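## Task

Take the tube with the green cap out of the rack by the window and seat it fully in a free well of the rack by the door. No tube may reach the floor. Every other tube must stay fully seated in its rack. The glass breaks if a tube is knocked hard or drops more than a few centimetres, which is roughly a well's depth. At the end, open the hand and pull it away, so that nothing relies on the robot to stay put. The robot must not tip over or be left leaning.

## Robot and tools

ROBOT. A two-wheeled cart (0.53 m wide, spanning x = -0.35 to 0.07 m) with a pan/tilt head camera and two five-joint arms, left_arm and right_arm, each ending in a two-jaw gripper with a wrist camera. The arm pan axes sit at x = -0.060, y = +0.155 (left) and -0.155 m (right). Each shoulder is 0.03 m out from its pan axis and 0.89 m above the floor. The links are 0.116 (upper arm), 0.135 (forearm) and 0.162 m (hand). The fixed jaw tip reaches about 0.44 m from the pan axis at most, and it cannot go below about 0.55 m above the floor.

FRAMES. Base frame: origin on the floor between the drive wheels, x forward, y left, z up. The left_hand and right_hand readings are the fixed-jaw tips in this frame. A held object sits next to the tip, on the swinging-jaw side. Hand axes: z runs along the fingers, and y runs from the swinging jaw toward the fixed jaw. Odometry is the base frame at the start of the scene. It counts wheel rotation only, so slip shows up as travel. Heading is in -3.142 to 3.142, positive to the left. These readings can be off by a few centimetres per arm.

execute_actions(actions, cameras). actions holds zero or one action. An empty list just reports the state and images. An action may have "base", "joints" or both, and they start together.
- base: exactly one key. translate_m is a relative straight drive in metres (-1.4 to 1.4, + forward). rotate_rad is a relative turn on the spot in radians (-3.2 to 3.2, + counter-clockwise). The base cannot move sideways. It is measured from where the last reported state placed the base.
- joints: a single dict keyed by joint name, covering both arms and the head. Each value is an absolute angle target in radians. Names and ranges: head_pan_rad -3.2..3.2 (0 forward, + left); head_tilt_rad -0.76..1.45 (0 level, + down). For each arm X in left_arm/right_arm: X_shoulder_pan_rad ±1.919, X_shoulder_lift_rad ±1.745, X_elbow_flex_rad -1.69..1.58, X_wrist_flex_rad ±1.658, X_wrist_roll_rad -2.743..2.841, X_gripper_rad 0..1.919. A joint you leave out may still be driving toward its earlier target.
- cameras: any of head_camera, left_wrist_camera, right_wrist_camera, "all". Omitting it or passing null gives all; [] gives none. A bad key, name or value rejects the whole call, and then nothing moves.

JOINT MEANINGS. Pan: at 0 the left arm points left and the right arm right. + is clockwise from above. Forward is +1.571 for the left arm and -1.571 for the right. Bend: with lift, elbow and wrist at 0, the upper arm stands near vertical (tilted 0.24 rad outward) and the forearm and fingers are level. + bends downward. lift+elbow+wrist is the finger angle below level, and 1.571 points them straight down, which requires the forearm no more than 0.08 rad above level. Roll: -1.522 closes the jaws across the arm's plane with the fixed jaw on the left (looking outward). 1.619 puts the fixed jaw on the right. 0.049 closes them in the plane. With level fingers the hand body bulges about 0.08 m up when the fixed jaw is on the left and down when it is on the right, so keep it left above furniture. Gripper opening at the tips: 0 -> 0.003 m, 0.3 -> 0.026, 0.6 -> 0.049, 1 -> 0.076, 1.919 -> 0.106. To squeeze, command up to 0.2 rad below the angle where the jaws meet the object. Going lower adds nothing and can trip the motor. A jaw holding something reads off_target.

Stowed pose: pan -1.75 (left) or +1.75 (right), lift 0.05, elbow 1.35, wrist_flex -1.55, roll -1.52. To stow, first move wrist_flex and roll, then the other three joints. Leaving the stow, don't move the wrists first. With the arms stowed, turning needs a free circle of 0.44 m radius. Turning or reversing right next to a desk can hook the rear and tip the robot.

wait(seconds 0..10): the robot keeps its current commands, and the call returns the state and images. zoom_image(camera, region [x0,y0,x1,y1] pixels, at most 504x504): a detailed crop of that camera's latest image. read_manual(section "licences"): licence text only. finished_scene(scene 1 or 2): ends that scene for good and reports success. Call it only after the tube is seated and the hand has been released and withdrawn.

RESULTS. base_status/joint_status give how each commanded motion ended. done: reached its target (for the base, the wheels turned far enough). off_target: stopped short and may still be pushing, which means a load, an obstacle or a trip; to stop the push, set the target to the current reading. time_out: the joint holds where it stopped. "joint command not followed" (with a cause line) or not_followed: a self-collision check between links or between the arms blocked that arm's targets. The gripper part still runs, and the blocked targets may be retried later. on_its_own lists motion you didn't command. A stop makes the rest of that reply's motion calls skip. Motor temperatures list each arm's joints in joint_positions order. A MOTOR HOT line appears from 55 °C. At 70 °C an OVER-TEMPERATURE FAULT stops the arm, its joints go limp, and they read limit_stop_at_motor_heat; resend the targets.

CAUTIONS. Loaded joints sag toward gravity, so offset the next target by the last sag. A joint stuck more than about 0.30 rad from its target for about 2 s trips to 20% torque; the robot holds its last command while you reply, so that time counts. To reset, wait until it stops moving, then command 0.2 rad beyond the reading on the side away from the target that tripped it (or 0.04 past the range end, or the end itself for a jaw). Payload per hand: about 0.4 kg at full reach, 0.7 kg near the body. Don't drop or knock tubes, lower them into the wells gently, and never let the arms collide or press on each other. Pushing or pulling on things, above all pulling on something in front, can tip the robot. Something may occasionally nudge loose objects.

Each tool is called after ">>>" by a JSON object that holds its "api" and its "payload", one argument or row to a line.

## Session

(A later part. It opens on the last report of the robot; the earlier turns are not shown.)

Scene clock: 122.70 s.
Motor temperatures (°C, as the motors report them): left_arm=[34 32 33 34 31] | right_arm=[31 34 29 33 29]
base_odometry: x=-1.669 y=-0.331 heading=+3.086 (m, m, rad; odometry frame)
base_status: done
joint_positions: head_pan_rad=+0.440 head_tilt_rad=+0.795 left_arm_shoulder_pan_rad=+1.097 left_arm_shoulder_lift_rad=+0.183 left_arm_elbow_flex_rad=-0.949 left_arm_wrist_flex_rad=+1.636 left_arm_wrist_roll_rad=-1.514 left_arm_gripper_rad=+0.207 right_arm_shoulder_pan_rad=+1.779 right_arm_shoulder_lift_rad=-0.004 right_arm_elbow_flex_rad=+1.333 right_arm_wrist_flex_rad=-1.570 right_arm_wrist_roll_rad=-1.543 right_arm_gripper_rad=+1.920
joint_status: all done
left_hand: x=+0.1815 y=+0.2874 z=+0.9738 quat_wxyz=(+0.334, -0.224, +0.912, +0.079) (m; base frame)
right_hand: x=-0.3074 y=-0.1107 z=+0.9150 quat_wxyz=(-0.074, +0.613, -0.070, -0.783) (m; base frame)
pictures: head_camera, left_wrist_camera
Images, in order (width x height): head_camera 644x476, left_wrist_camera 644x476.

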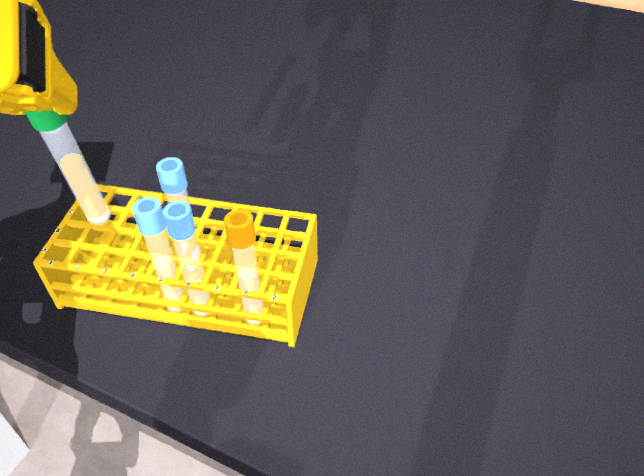

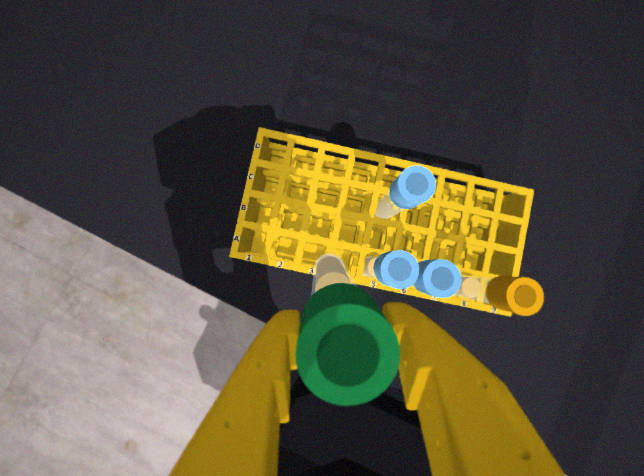

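>>> {"api": "execute_actions", "payload": {
  "actions": [
    {"joints":{"left_arm_shoulder_pan_rad":1.065,"left_arm_shoulder_lift_rad":0.21,"left_arm_elbow_flex_rad":-0.9}}
  ],
  "cameras": ["head_camera","left_wrist_camera"]
}}

>>> {"api": "zoom_image", "payload": {
  "camera": "left_wrist_camera",
  "region": [230,180,430,330]
}}

Scene clock: 131.50 s.
Motor temperatures (°C, as the motors report them): left_arm=[34 32 33 34 31] | right_arm=[31 34 29 33 29]
base_odometry: x=-1.669 y=-0.331 heading=+3.086 (m, m, rad; odometry frame)
base_status: not commanded
joint_positions: head_pan_rad=+0.440 head_tilt_rad=+0.795 left_arm_shoulder_pan_rad=+1.074 left_arm_shoulder_lift_rad=+0.222 left_arm_elbow_flex_rad=-0.897 left_arm_wrist_flex_rad=+1.636 left_arm_wrist_roll_rad=-1.514 left_arm_gripper_rad=+0.207 right_arm_shoulder_pan_rad=+1.779 right_arm_shoulder_lift_rad=-0.004 right_arm_elbow_flex_rad=+1.333 right_arm_wrist_flex_rad=-1.570 right_arm_wrist_roll_rad=-1.543 right_arm_gripper_rad=+1.920
joint_status: all done
left_hand: x=+0.1792 y=+0.2933 z=+0.9542 quat_wxyz=(+0.291, -0.238, +0.924, +0.073) (m; base frame)
right_hand: x=-0.3074 y=-0.1107 z=+0.9150 quat_wxyz=(-0.074, +0.613, -0.070, -0.783) (m; base frame)
pictures: head_camera, left_wrist_camera
Images, in order (width x height): head_camera 644x476, left_wrist_camera 644x476.

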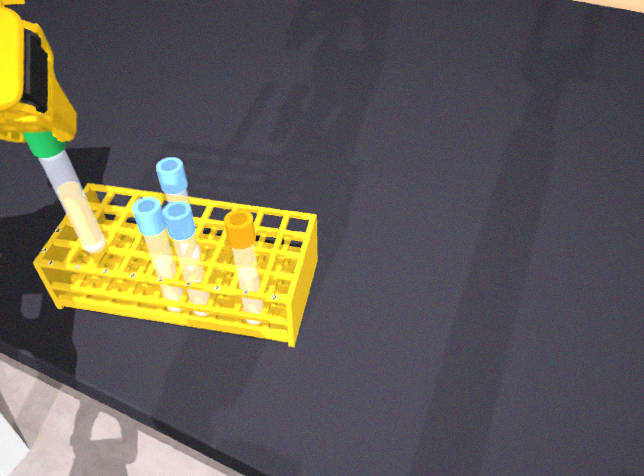

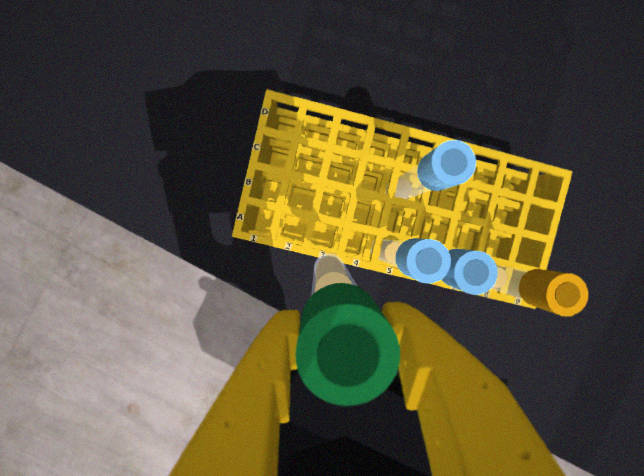

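Region (230, 180, 430, 330) of left_wrist_camera's 644x476 image, scaled by 2.520; it fills the top 378 rows of this view, and the rest is white.

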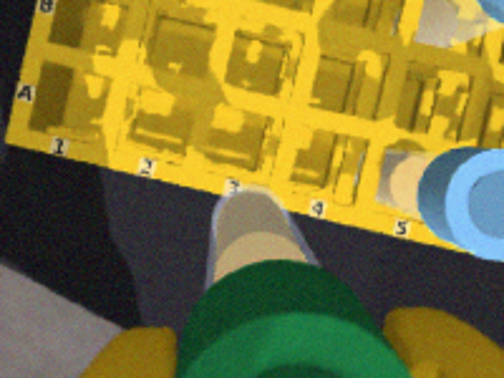

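>>> {"api": "execute_actions", "payload": {
  "actions": [
    {"joints":{"left_arm_shoulder_lift_rad":0.155,"left_arm_shoulder_pan_rad":1.045}}
  ],
  "cameras": []
}}

>>> {"api": "execute_actions", "payload": {
  "actions": [
    {"base":{"translate_m":0.013}}
  ],
  "cameras": ["head_camera","left_wrist_camera"]
}}

>>> {"api": "zoom_image", "payload": {
  "camera": "left_wrist_camera",
  "region": [230,180,430,330]
}}

Scene clock: 138.70 s.
Motor temperatures (°C, as the motors report them): left_arm=[34 32 33 34 31] | right_arm=[31 34 29 33 29]
base_odometry: x=-1.669 y=-0.331 heading=+3.086 (m, m, rad; odometry frame)
base_status: not commanded
joint_positions: head_pan_rad=+0.440 head_tilt_rad=+0.795 left_arm_shoulder_pan_rad=+1.053 left_arm_shoulder_lift_rad=+0.199 left_arm_elbow_flex_rad=-0.897 left_arm_wrist_flex_rad=+1.636 left_arm_wrist_roll_rad=-1.514 left_arm_gripper_rad=+0.207 right_arm_shoulder_pan_rad=+1.779 right_arm_shoulder_lift_rad=-0.004 right_arm_elbow_flex_rad=+1.333 right_arm_wrist_flex_rad=-1.570 right_arm_wrist_roll_rad=-1.543 right_arm_gripper_rad=+1.920
joint_status: all done
left_hand: x=+0.1749 y=+0.2977 z=+0.9599 quat_wxyz=(+0.301, -0.247, +0.918, +0.078) (m; base frame)
right_hand: x=-0.3074 y=-0.1107 z=+0.9150 quat_wxyz=(-0.074, +0.613, -0.070, -0.783) (m; base frame)
pictures: none
No camera images: the call's "cameras" was empty. Leave "cameras" out to get every camera's image.

Scene clock: 139.60 s.
Motor temperatures (°C, as the motors report them): left_arm=[34 32 33 34 31] | right_arm=[31 34 29 33 29]
base_odometry: x=-1.682 y=-0.330 heading=+3.085 (m, m, rad; odometry frame)
base_status: done
joint_positions: head_pan_rad=+0.440 head_tilt_rad=+0.795 left_arm_shoulder_pan_rad=+1.051 left_arm_shoulder_lift_rad=+0.196 left_arm_elbow_flex_rad=-0.897 left_arm_wrist_flex_rad=+1.636 left_arm_wrist_roll_rad=-1.514 left_arm_gripper_rad=+0.207 right_arm_shoulder_pan_rad=+1.779 right_arm_shoulder_lift_rad=-0.004 right_arm_elbow_flex_rad=+1.333 right_arm_wrist_flex_rad=-1.570 right_arm_wrist_roll_rad=-1.543 right_arm_gripper_rad=+1.920
joint_status: not commanded
left_hand: x=+0.1745 y=+0.2980 z=+0.9606 quat_wxyz=(+0.302, -0.248, +0.917, +0.079) (m; base frame)
right_hand: x=-0.3074 y=-0.1107 z=+0.9150 quat_wxyz=(-0.074, +0.613, -0.070, -0.783) (m; base frame)
pictures: head_camera, left_wrist_camera
Images, in order (width x height): head_camera 644x476, left_wrist_camera 644x476.

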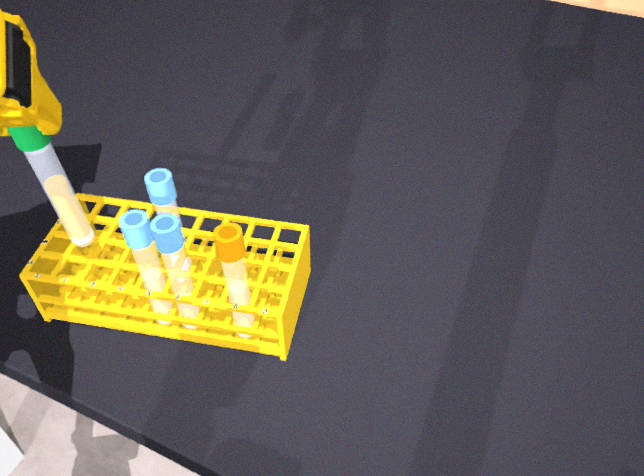

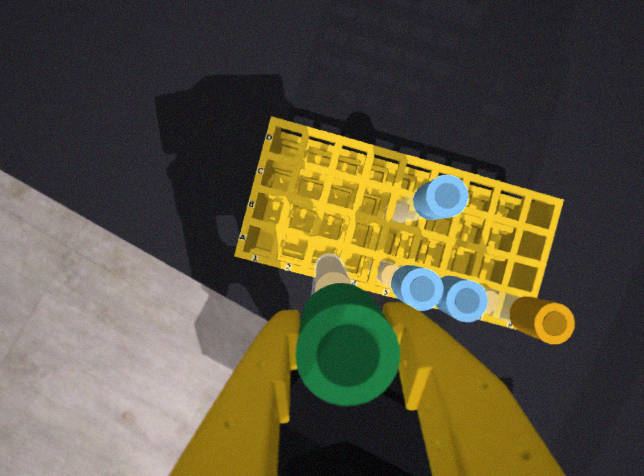

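Region (230, 180, 430, 330) of left_wrist_camera's 644x476 image, scaled by 2.520; it fills the top 378 rows of this view, and the rest is white.

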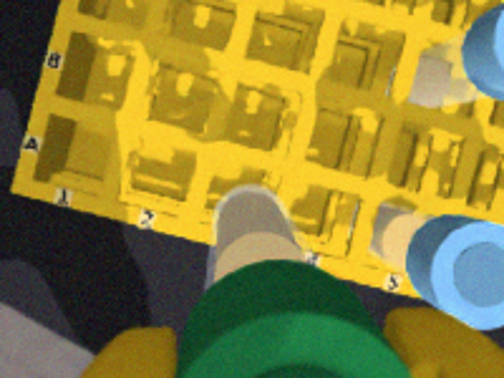

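>>> {"api": "execute_actions", "payload": {
  "actions": [
    {"joints":{"left_arm_shoulder_lift_rad":0.035,"left_arm_elbow_flex_rad":-0.627,"left_arm_wrist_flex_rad":1.49}}
  ],
  "cameras": ["left_wrist_camera"]
}}

>>> {"api": "execute_actions", "payload": {
  "actions": [
    {"joints":{"left_arm_shoulder_lift_rad":-0.035,"left_arm_elbow_flex_rad":-0.41,"left_arm_wrist_flex_rad":1.345}}
  ],
  "cameras": ["head_camera","left_wrist_camera"]
}}

>>> {"api": "zoom_image", "payload": {
  "camera": "left_wrist_camera",
  "region": [230,180,430,330]
}}

>>> {"api": "zoom_image", "payload": {
  "camera": "head_camera",
  "region": [0,160,220,340]
}}

Scene clock: 147.60 s.
Motor temperatures (°C, as the motors report them): left_arm=[34 32 33 34 31] | right_arm=[31 34 29 33 29]
base_odometry: x=-1.682 y=-0.330 heading=+3.085 (m, m, rad; odometry frame)
base_status: not commanded
joint_positions: head_pan_rad=+0.440 head_tilt_rad=+0.795 left_arm_shoulder_pan_rad=+1.051 left_arm_shoulder_lift_rad=+0.079 left_arm_elbow_flex_rad=-0.625 left_arm_wrist_flex_rad=+1.504 left_arm_wrist_roll_rad=-1.514 left_arm_gripper_rad=+0.207 right_arm_shoulder_pan_rad=+1.779 right_arm_shoulder_lift_rad=-0.004 right_arm_elbow_flex_rad=+1.333 right_arm_wrist_flex_rad=-1.570 right_arm_wrist_roll_rad=-1.543 right_arm_gripper_rad=+1.920
joint_status: all done
left_hand: x=+0.1721 y=+0.2966 z=+0.9470 quat_wxyz=(+0.292, -0.248, +0.921, +0.076) (m; base frame)
right_hand: x=-0.3074 y=-0.1107 z=+0.9150 quat_wxyz=(-0.074, +0.613, -0.070, -0.783) (m; base frame)
pictures: left_wrist_camera
Images, in order (width x height): left_wrist_camera 644x476.

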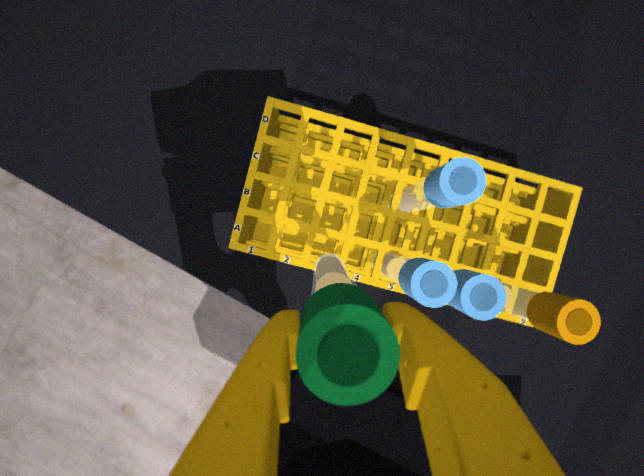

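Scene clock: 148.43 s.
Motor temperatures (°C, as the motors report them): left_arm=[34 32 33 34 31] | right_arm=[31 34 29 33 29]
base_odometry: x=-1.682 y=-0.330 heading=+3.085 (m, m, rad; odometry frame)
base_status: not commanded
joint_positions: head_pan_rad=+0.440 head_tilt_rad=+0.795 left_arm_shoulder_pan_rad=+1.051 left_arm_shoulder_lift_rad=+0.007 left_arm_elbow_flex_rad=-0.406 left_arm_wrist_flex_rad=+1.359 left_arm_wrist_roll_rad=-1.514 left_arm_gripper_rad=+0.207 right_arm_shoulder_pan_rad=+1.779 right_arm_shoulder_lift_rad=-0.004 right_arm_elbow_flex_rad=+1.333 right_arm_wrist_flex_rad=-1.570 right_arm_wrist_roll_rad=-1.543 right_arm_gripper_rad=+1.920
joint_status: all done
left_hand: x=+0.1734 y=+0.2974 z=+0.9319 quat_wxyz=(+0.291, -0.248, +0.921, +0.076) (m; base frame)
right_hand: x=-0.3074 y=-0.1107 z=+0.9150 quat_wxyz=(-0.074, +0.613, -0.070, -0.783) (m; base frame)
pictures: head_camera, left_wrist_camera
Images, in order (width x height): head_camera 644x476, left_wrist_camera 644x476.

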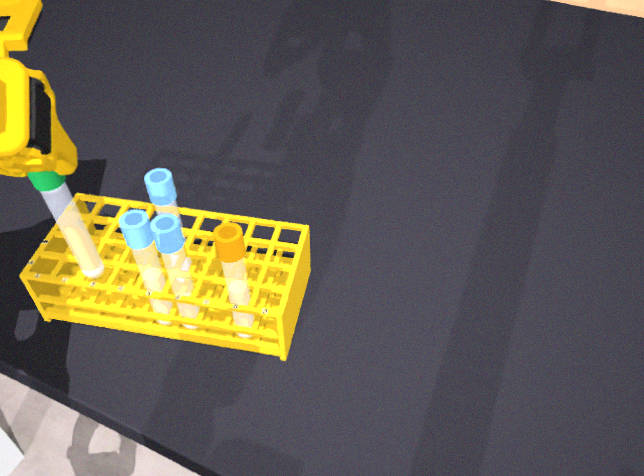

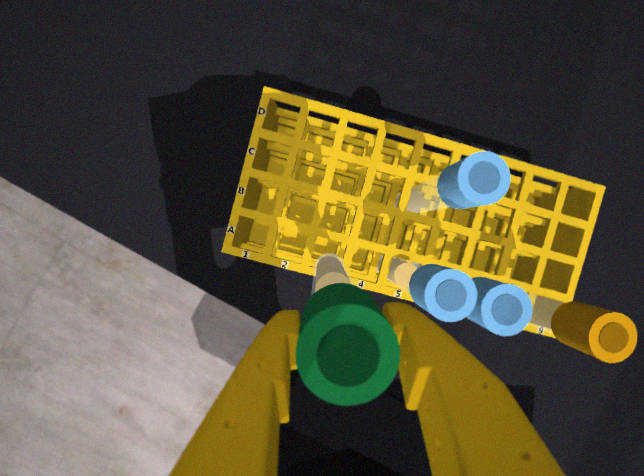

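Region (230, 180, 430, 330) of left_wrist_camera's 644x476 image, scaled by 2.520; it fills the top 378 rows of this view, and the rest is white.

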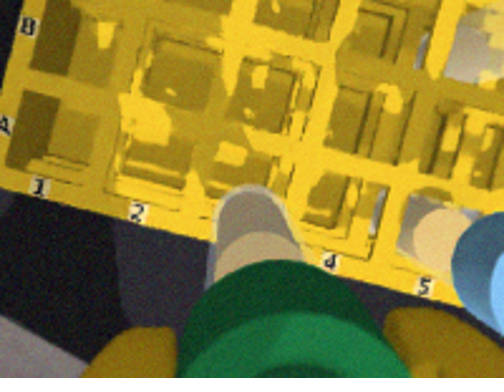

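Region (0, 160, 220, 340) of head_camera's 644x476 image, scaled by 2.291; it fills the top 412 rows of this view, and the rest is white.

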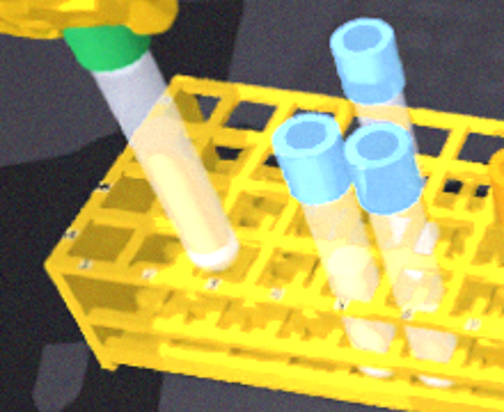

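>>> {"api": "execute_actions", "payload": {
  "actions": [
    {"joints":{"left_arm_shoulder_lift_rad":-0.095,"left_arm_elbow_flex_rad":-0.2,"left_arm_wrist_flex_rad":1.195}}
  ],
  "cameras": ["head_camera"]
}}

>>> {"api": "execute_actions", "payload": {
  "actions": [
    {"joints":{"left_arm_shoulder_lift_rad":-0.135,"left_arm_elbow_flex_rad":0.03,"left_arm_wrist_flex_rad":1.005}}
  ],
  "cameras": ["head_camera","left_wrist_camera"]
}}

>>> {"api": "zoom_image", "payload": {
  "camera": "head_camera",
  "region": [0,160,220,340]
}}

Scene clock: 155.03 s.
Motor temperatures (°C, as the motors report them): left_arm=[34 32 33 34 31] | right_arm=[31 34 29 33 29]
base_odometry: x=-1.682 y=-0.330 heading=+3.085 (m, m, rad; odometry frame)
base_status: not commanded
joint_positions: head_pan_rad=+0.440 head_tilt_rad=+0.795 left_arm_shoulder_pan_rad=+1.051 left_arm_shoulder_lift_rad=-0.055 left_arm_elbow_flex_rad=-0.199 left_arm_wrist_flex_rad=+1.204 left_arm_wrist_roll_rad=-1.514 left_arm_gripper_rad=+0.207 right_arm_shoulder_pan_rad=+1.779 right_arm_shoulder_lift_rad=-0.004 right_arm_elbow_flex_rad=+1.333 right_arm_wrist_flex_rad=-1.570 right_arm_wrist_roll_rad=-1.543 right_arm_gripper_rad=+1.920
joint_status: all done
left_hand: x=+0.1745 y=+0.2980 z=+0.9159 quat_wxyz=(+0.295, -0.248, +0.919, +0.077) (m; base frame)
right_hand: x=-0.3074 y=-0.1107 z=+0.9150 quat_wxyz=(-0.074, +0.613, -0.070, -0.783) (m; base frame)
pictures: head_camera
Images, in order (width x height): head_camera 644x476.

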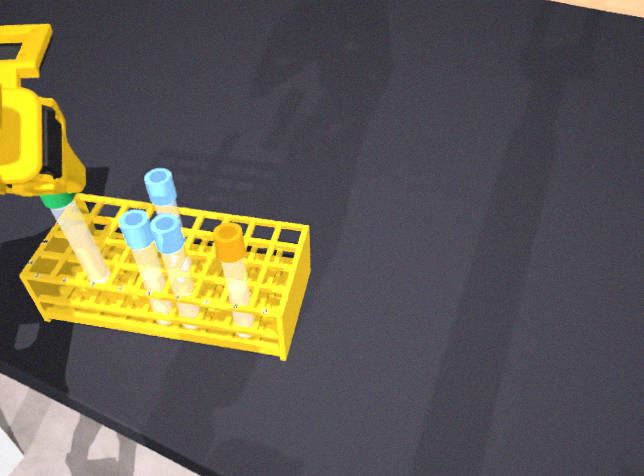

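Scene clock: 155.90 s.
Motor temperatures (°C, as the motors report them): left_arm=[34 32 33 34 31] | right_arm=[31 34 29 33 29]
base_odometry: x=-1.682 y=-0.330 heading=+3.085 (m, m, rad; odometry frame)
base_status: not commanded
joint_positions: head_pan_rad=+0.440 head_tilt_rad=+0.795 left_arm_shoulder_pan_rad=+1.051 left_arm_shoulder_lift_rad=-0.101 left_arm_elbow_flex_rad=+0.030 left_arm_wrist_flex_rad=+1.010 left_arm_wrist_roll_rad=-1.514 left_arm_gripper_rad=+0.207 right_arm_shoulder_pan_rad=+1.779 right_arm_shoulder_lift_rad=-0.004 right_arm_elbow_flex_rad=+1.333 right_arm_wrist_flex_rad=-1.570 right_arm_wrist_roll_rad=-1.543 right_arm_gripper_rad=+1.920
joint_status: all done
left_hand: x=+0.1754 y=+0.2985 z=+0.8937 quat_wxyz=(+0.300, -0.248, +0.918, +0.079) (m; base frame)
right_hand: x=-0.3074 y=-0.1107 z=+0.9150 quat_wxyz=(-0.074, +0.613, -0.070, -0.783) (m; base frame)
pictures: head_camera, left_wrist_camera
Images, in order (width x height): head_camera 644x476, left_wrist_camera 644x476.

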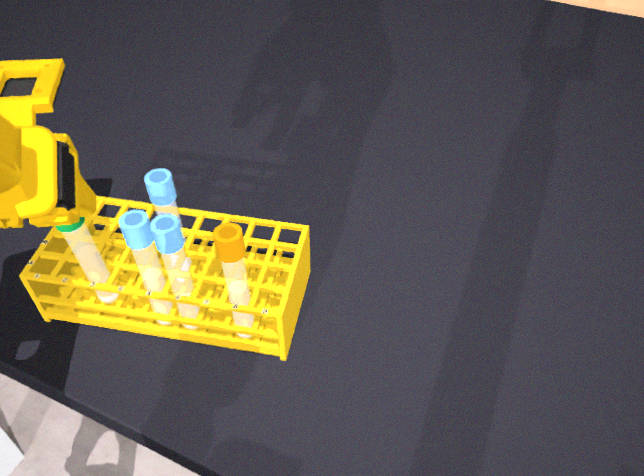

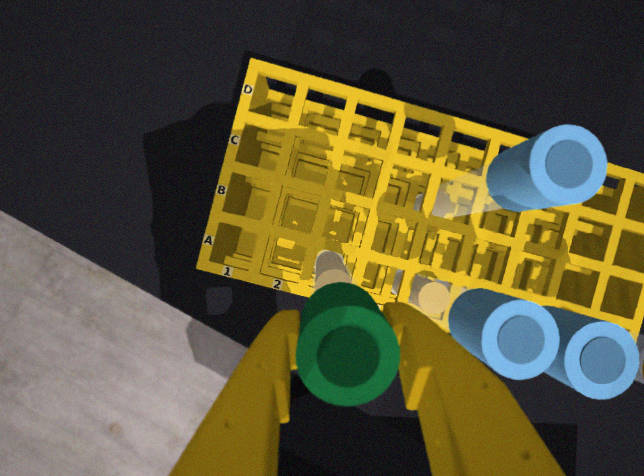

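Region (0, 160, 220, 340) of head_camera's 644x476 image, scaled by 2.291; it fills the top 412 rows of this view, and the rest is white.

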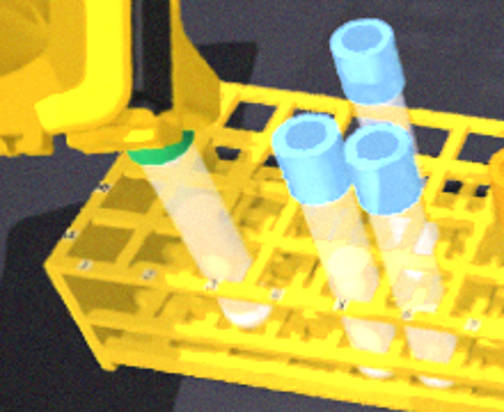

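In the well. Finish down, release with a modest opening.

>>> {"api": "execute_actions", "payload": {
  "actions": [
    {"joints":{"left_arm_elbow_flex_rad":0.1,"left_arm_wrist_flex_rad":0.945}}
  ],
  "cameras": []
}}

>>> {"api": "execute_actions", "payload": {
  "actions": [
    {"joints":{"left_arm_gripper_rad":0.34}}
  ],
  "cameras": ["left_wrist_camera"]
}}

>>> {"api": "execute_actions", "payload": {
  "actions": [
    {"joints":{"left_arm_shoulder_lift_rad":-0.06,"left_arm_elbow_flex_rad":-0.45,"left_arm_wrist_flex_rad":1.35}}
  ],
  "cameras": ["left_wrist_camera"]
}}

>>> {"api": "execute_actions", "payload": {
  "actions": [
    {"base":{"translate_m":-0.25},"joints":{"head_tilt_rad":0.6}}
  ],
  "cameras": ["head_camera"]
}}

Scene clock: 161.10 s.
Motor temperatures (°C, as the motors report them): left_arm=[34 32 33 34 31] | right_arm=[31 34 29 33 29]
base_odometry: x=-1.682 y=-0.330 heading=+3.085 (m, m, rad; odometry frame)
base_status: not commanded
joint_positions: head_pan_rad=+0.440 head_tilt_rad=+0.795 left_arm_shoulder_pan_rad=+1.051 left_arm_shoulder_lift_rad=-0.117 left_arm_elbow_flex_rad=+0.090 left_arm_wrist_flex_rad=+0.949 left_arm_wrist_roll_rad=-1.514 left_arm_gripper_rad=+0.207 right_arm_shoulder_pan_rad=+1.779 right_arm_shoulder_lift_rad=-0.004 right_arm_elbow_flex_rad=+1.333 right_arm_wrist_flex_rad=-1.570 right_arm_wrist_roll_rad=-1.543 right_arm_gripper_rad=+1.920
joint_status: all done
left_hand: x=+0.1763 y=+0.2990 z=+0.8900 quat_wxyz=(+0.309, -0.247, +0.915, +0.081) (m; base frame)
right_hand: x=-0.3074 y=-0.1107 z=+0.9150 quat_wxyz=(-0.074, +0.613, -0.070, -0.783) (m; base frame)
pictures: none
No camera images: the call's "cameras" was empty. Leave "cameras" out to get every camera's image.

Scene clock: 161.80 s.
Motor temperatures (°C, as the motors report them): left_arm=[34 32 33 34 31] | right_arm=[31 34 29 33 29]
base_odometry: x=-1.682 y=-0.330 heading=+3.085 (m, m, rad; odometry frame)
base_status: not commanded
joint_positions: head_pan_rad=+0.440 head_tilt_rad=+0.795 left_arm_shoulder_pan_rad=+1.051 left_arm_shoulder_lift_rad=-0.117 left_arm_elbow_flex_rad=+0.102 left_arm_wrist_flex_rad=+0.948 left_arm_wrist_roll_rad=-1.514 left_arm_gripper_rad=+0.327 right_arm_shoulder_pan_rad=+1.779 right_arm_shoulder_lift_rad=-0.004 right_arm_elbow_flex_rad=+1.333 right_arm_wrist_flex_rad=-1.570 right_arm_wrist_roll_rad=-1.543 right_arm_gripper_rad=+1.920
joint_status: all done
left_hand: x=+0.1751 y=+0.2983 z=+0.8873 quat_wxyz=(+0.304, -0.247, +0.917, +0.079) (m; base frame)
right_hand: x=-0.3074 y=-0.1107 z=+0.9150 quat_wxyz=(-0.074, +0.613, -0.070, -0.783) (m; base frame)
pictures: left_wrist_camera
Images, in order (width x height): left_wrist_camera 644x476.

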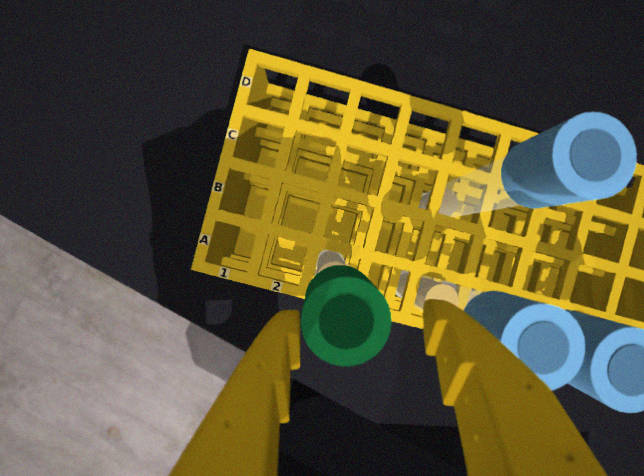

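Scene clock: 162.97 s.
Motor temperatures (°C, as the motors report them): left_arm=[34 32 33 34 31] | right_arm=[31 34 29 33 29]
base_odometry: x=-1.682 y=-0.330 heading=+3.085 (m, m, rad; odometry frame)
base_status: not commanded
joint_positions: head_pan_rad=+0.440 head_tilt_rad=+0.795 left_arm_shoulder_pan_rad=+1.051 left_arm_shoulder_lift_rad=-0.051 left_arm_elbow_flex_rad=-0.407 left_arm_wrist_flex_rad=+1.346 left_arm_wrist_roll_rad=-1.514 left_arm_gripper_rad=+0.328 right_arm_shoulder_pan_rad=+1.779 right_arm_shoulder_lift_rad=-0.004 right_arm_elbow_flex_rad=+1.333 right_arm_wrist_flex_rad=-1.570 right_arm_wrist_roll_rad=-1.543 right_arm_gripper_rad=+1.920
joint_status: all done
left_hand: x=+0.1726 y=+0.2969 z=+0.9476 quat_wxyz=(+0.324, -0.246, +0.910, +0.085) (m; base frame)
right_hand: x=-0.3074 y=-0.1107 z=+0.9150 quat_wxyz=(-0.074, +0.613, -0.070, -0.783) (m; base frame)
pictures: left_wrist_camera
Images, in order (width x height): left_wrist_camera 644x476.

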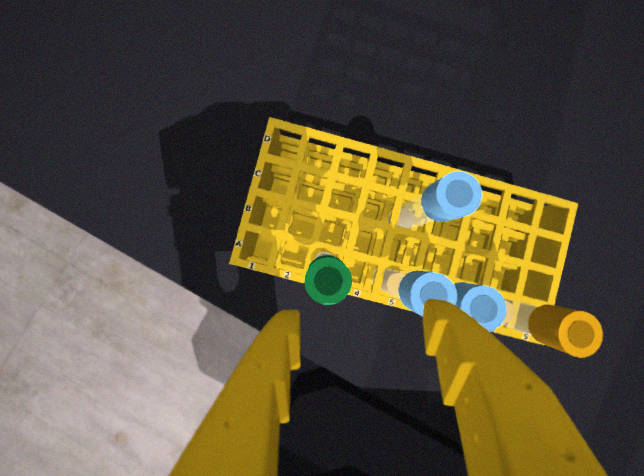

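Scene clock: 165.13 s.
Motor temperatures (°C, as the motors report them): left_arm=[34 32 33 34 31] | right_arm=[31 34 29 33 29]
base_odometry: x=-1.433 y=-0.344 heading=+3.086 (m, m, rad; odometry frame)
base_status: done
joint_positions: head_pan_rad=+0.440 head_tilt_rad=+0.614 left_arm_shoulder_pan_rad=+1.051 left_arm_shoulder_lift_rad=-0.051 left_arm_elbow_flex_rad=-0.407 left_arm_wrist_flex_rad=+1.346 left_arm_wrist_roll_rad=-1.514 left_arm_gripper_rad=+0.328 right_arm_shoulder_pan_rad=+1.779 right_arm_shoulder_lift_rad=-0.004 right_arm_elbow_flex_rad=+1.333 right_arm_wrist_flex_rad=-1.570 right_arm_wrist_roll_rad=-1.543 right_arm_gripper_rad=+1.920
joint_status: all done
left_hand: x=+0.1726 y=+0.2969 z=+0.9476 quat_wxyz=(+0.324, -0.246, +0.910, +0.085) (m; base frame)
right_hand: x=-0.3074 y=-0.1107 z=+0.9150 quat_wxyz=(-0.074, +0.613, -0.070, -0.783) (m; base frame)
pictures: head_camera
Images, in order (width x height): head_camera 644x476.

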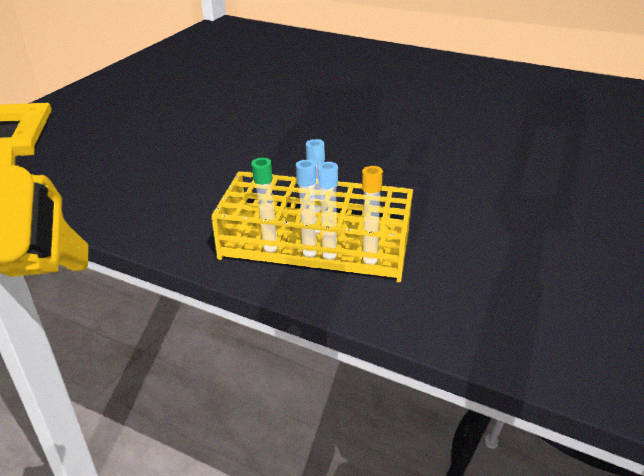

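>>> {"api": "zoom_image", "payload": {
  "camera": "head_camera",
  "region": [200,120,430,290]
}}

Region (200, 120, 430, 290) of head_camera's 644x476 image, scaled by 2.191; it fills the top 373 rows of this view, and the rest is white.

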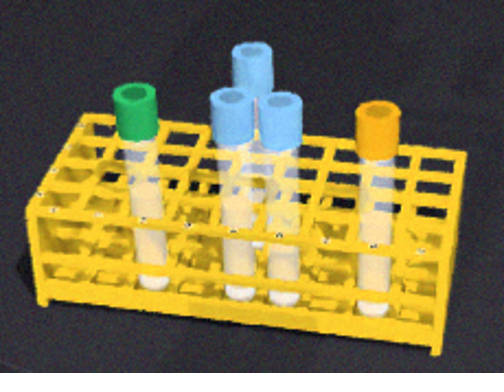

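Seated in line with the others.

>>> {"api": "finished_scene", "payload": {
  "scene": 2
}}

The scene is finished: the task was done.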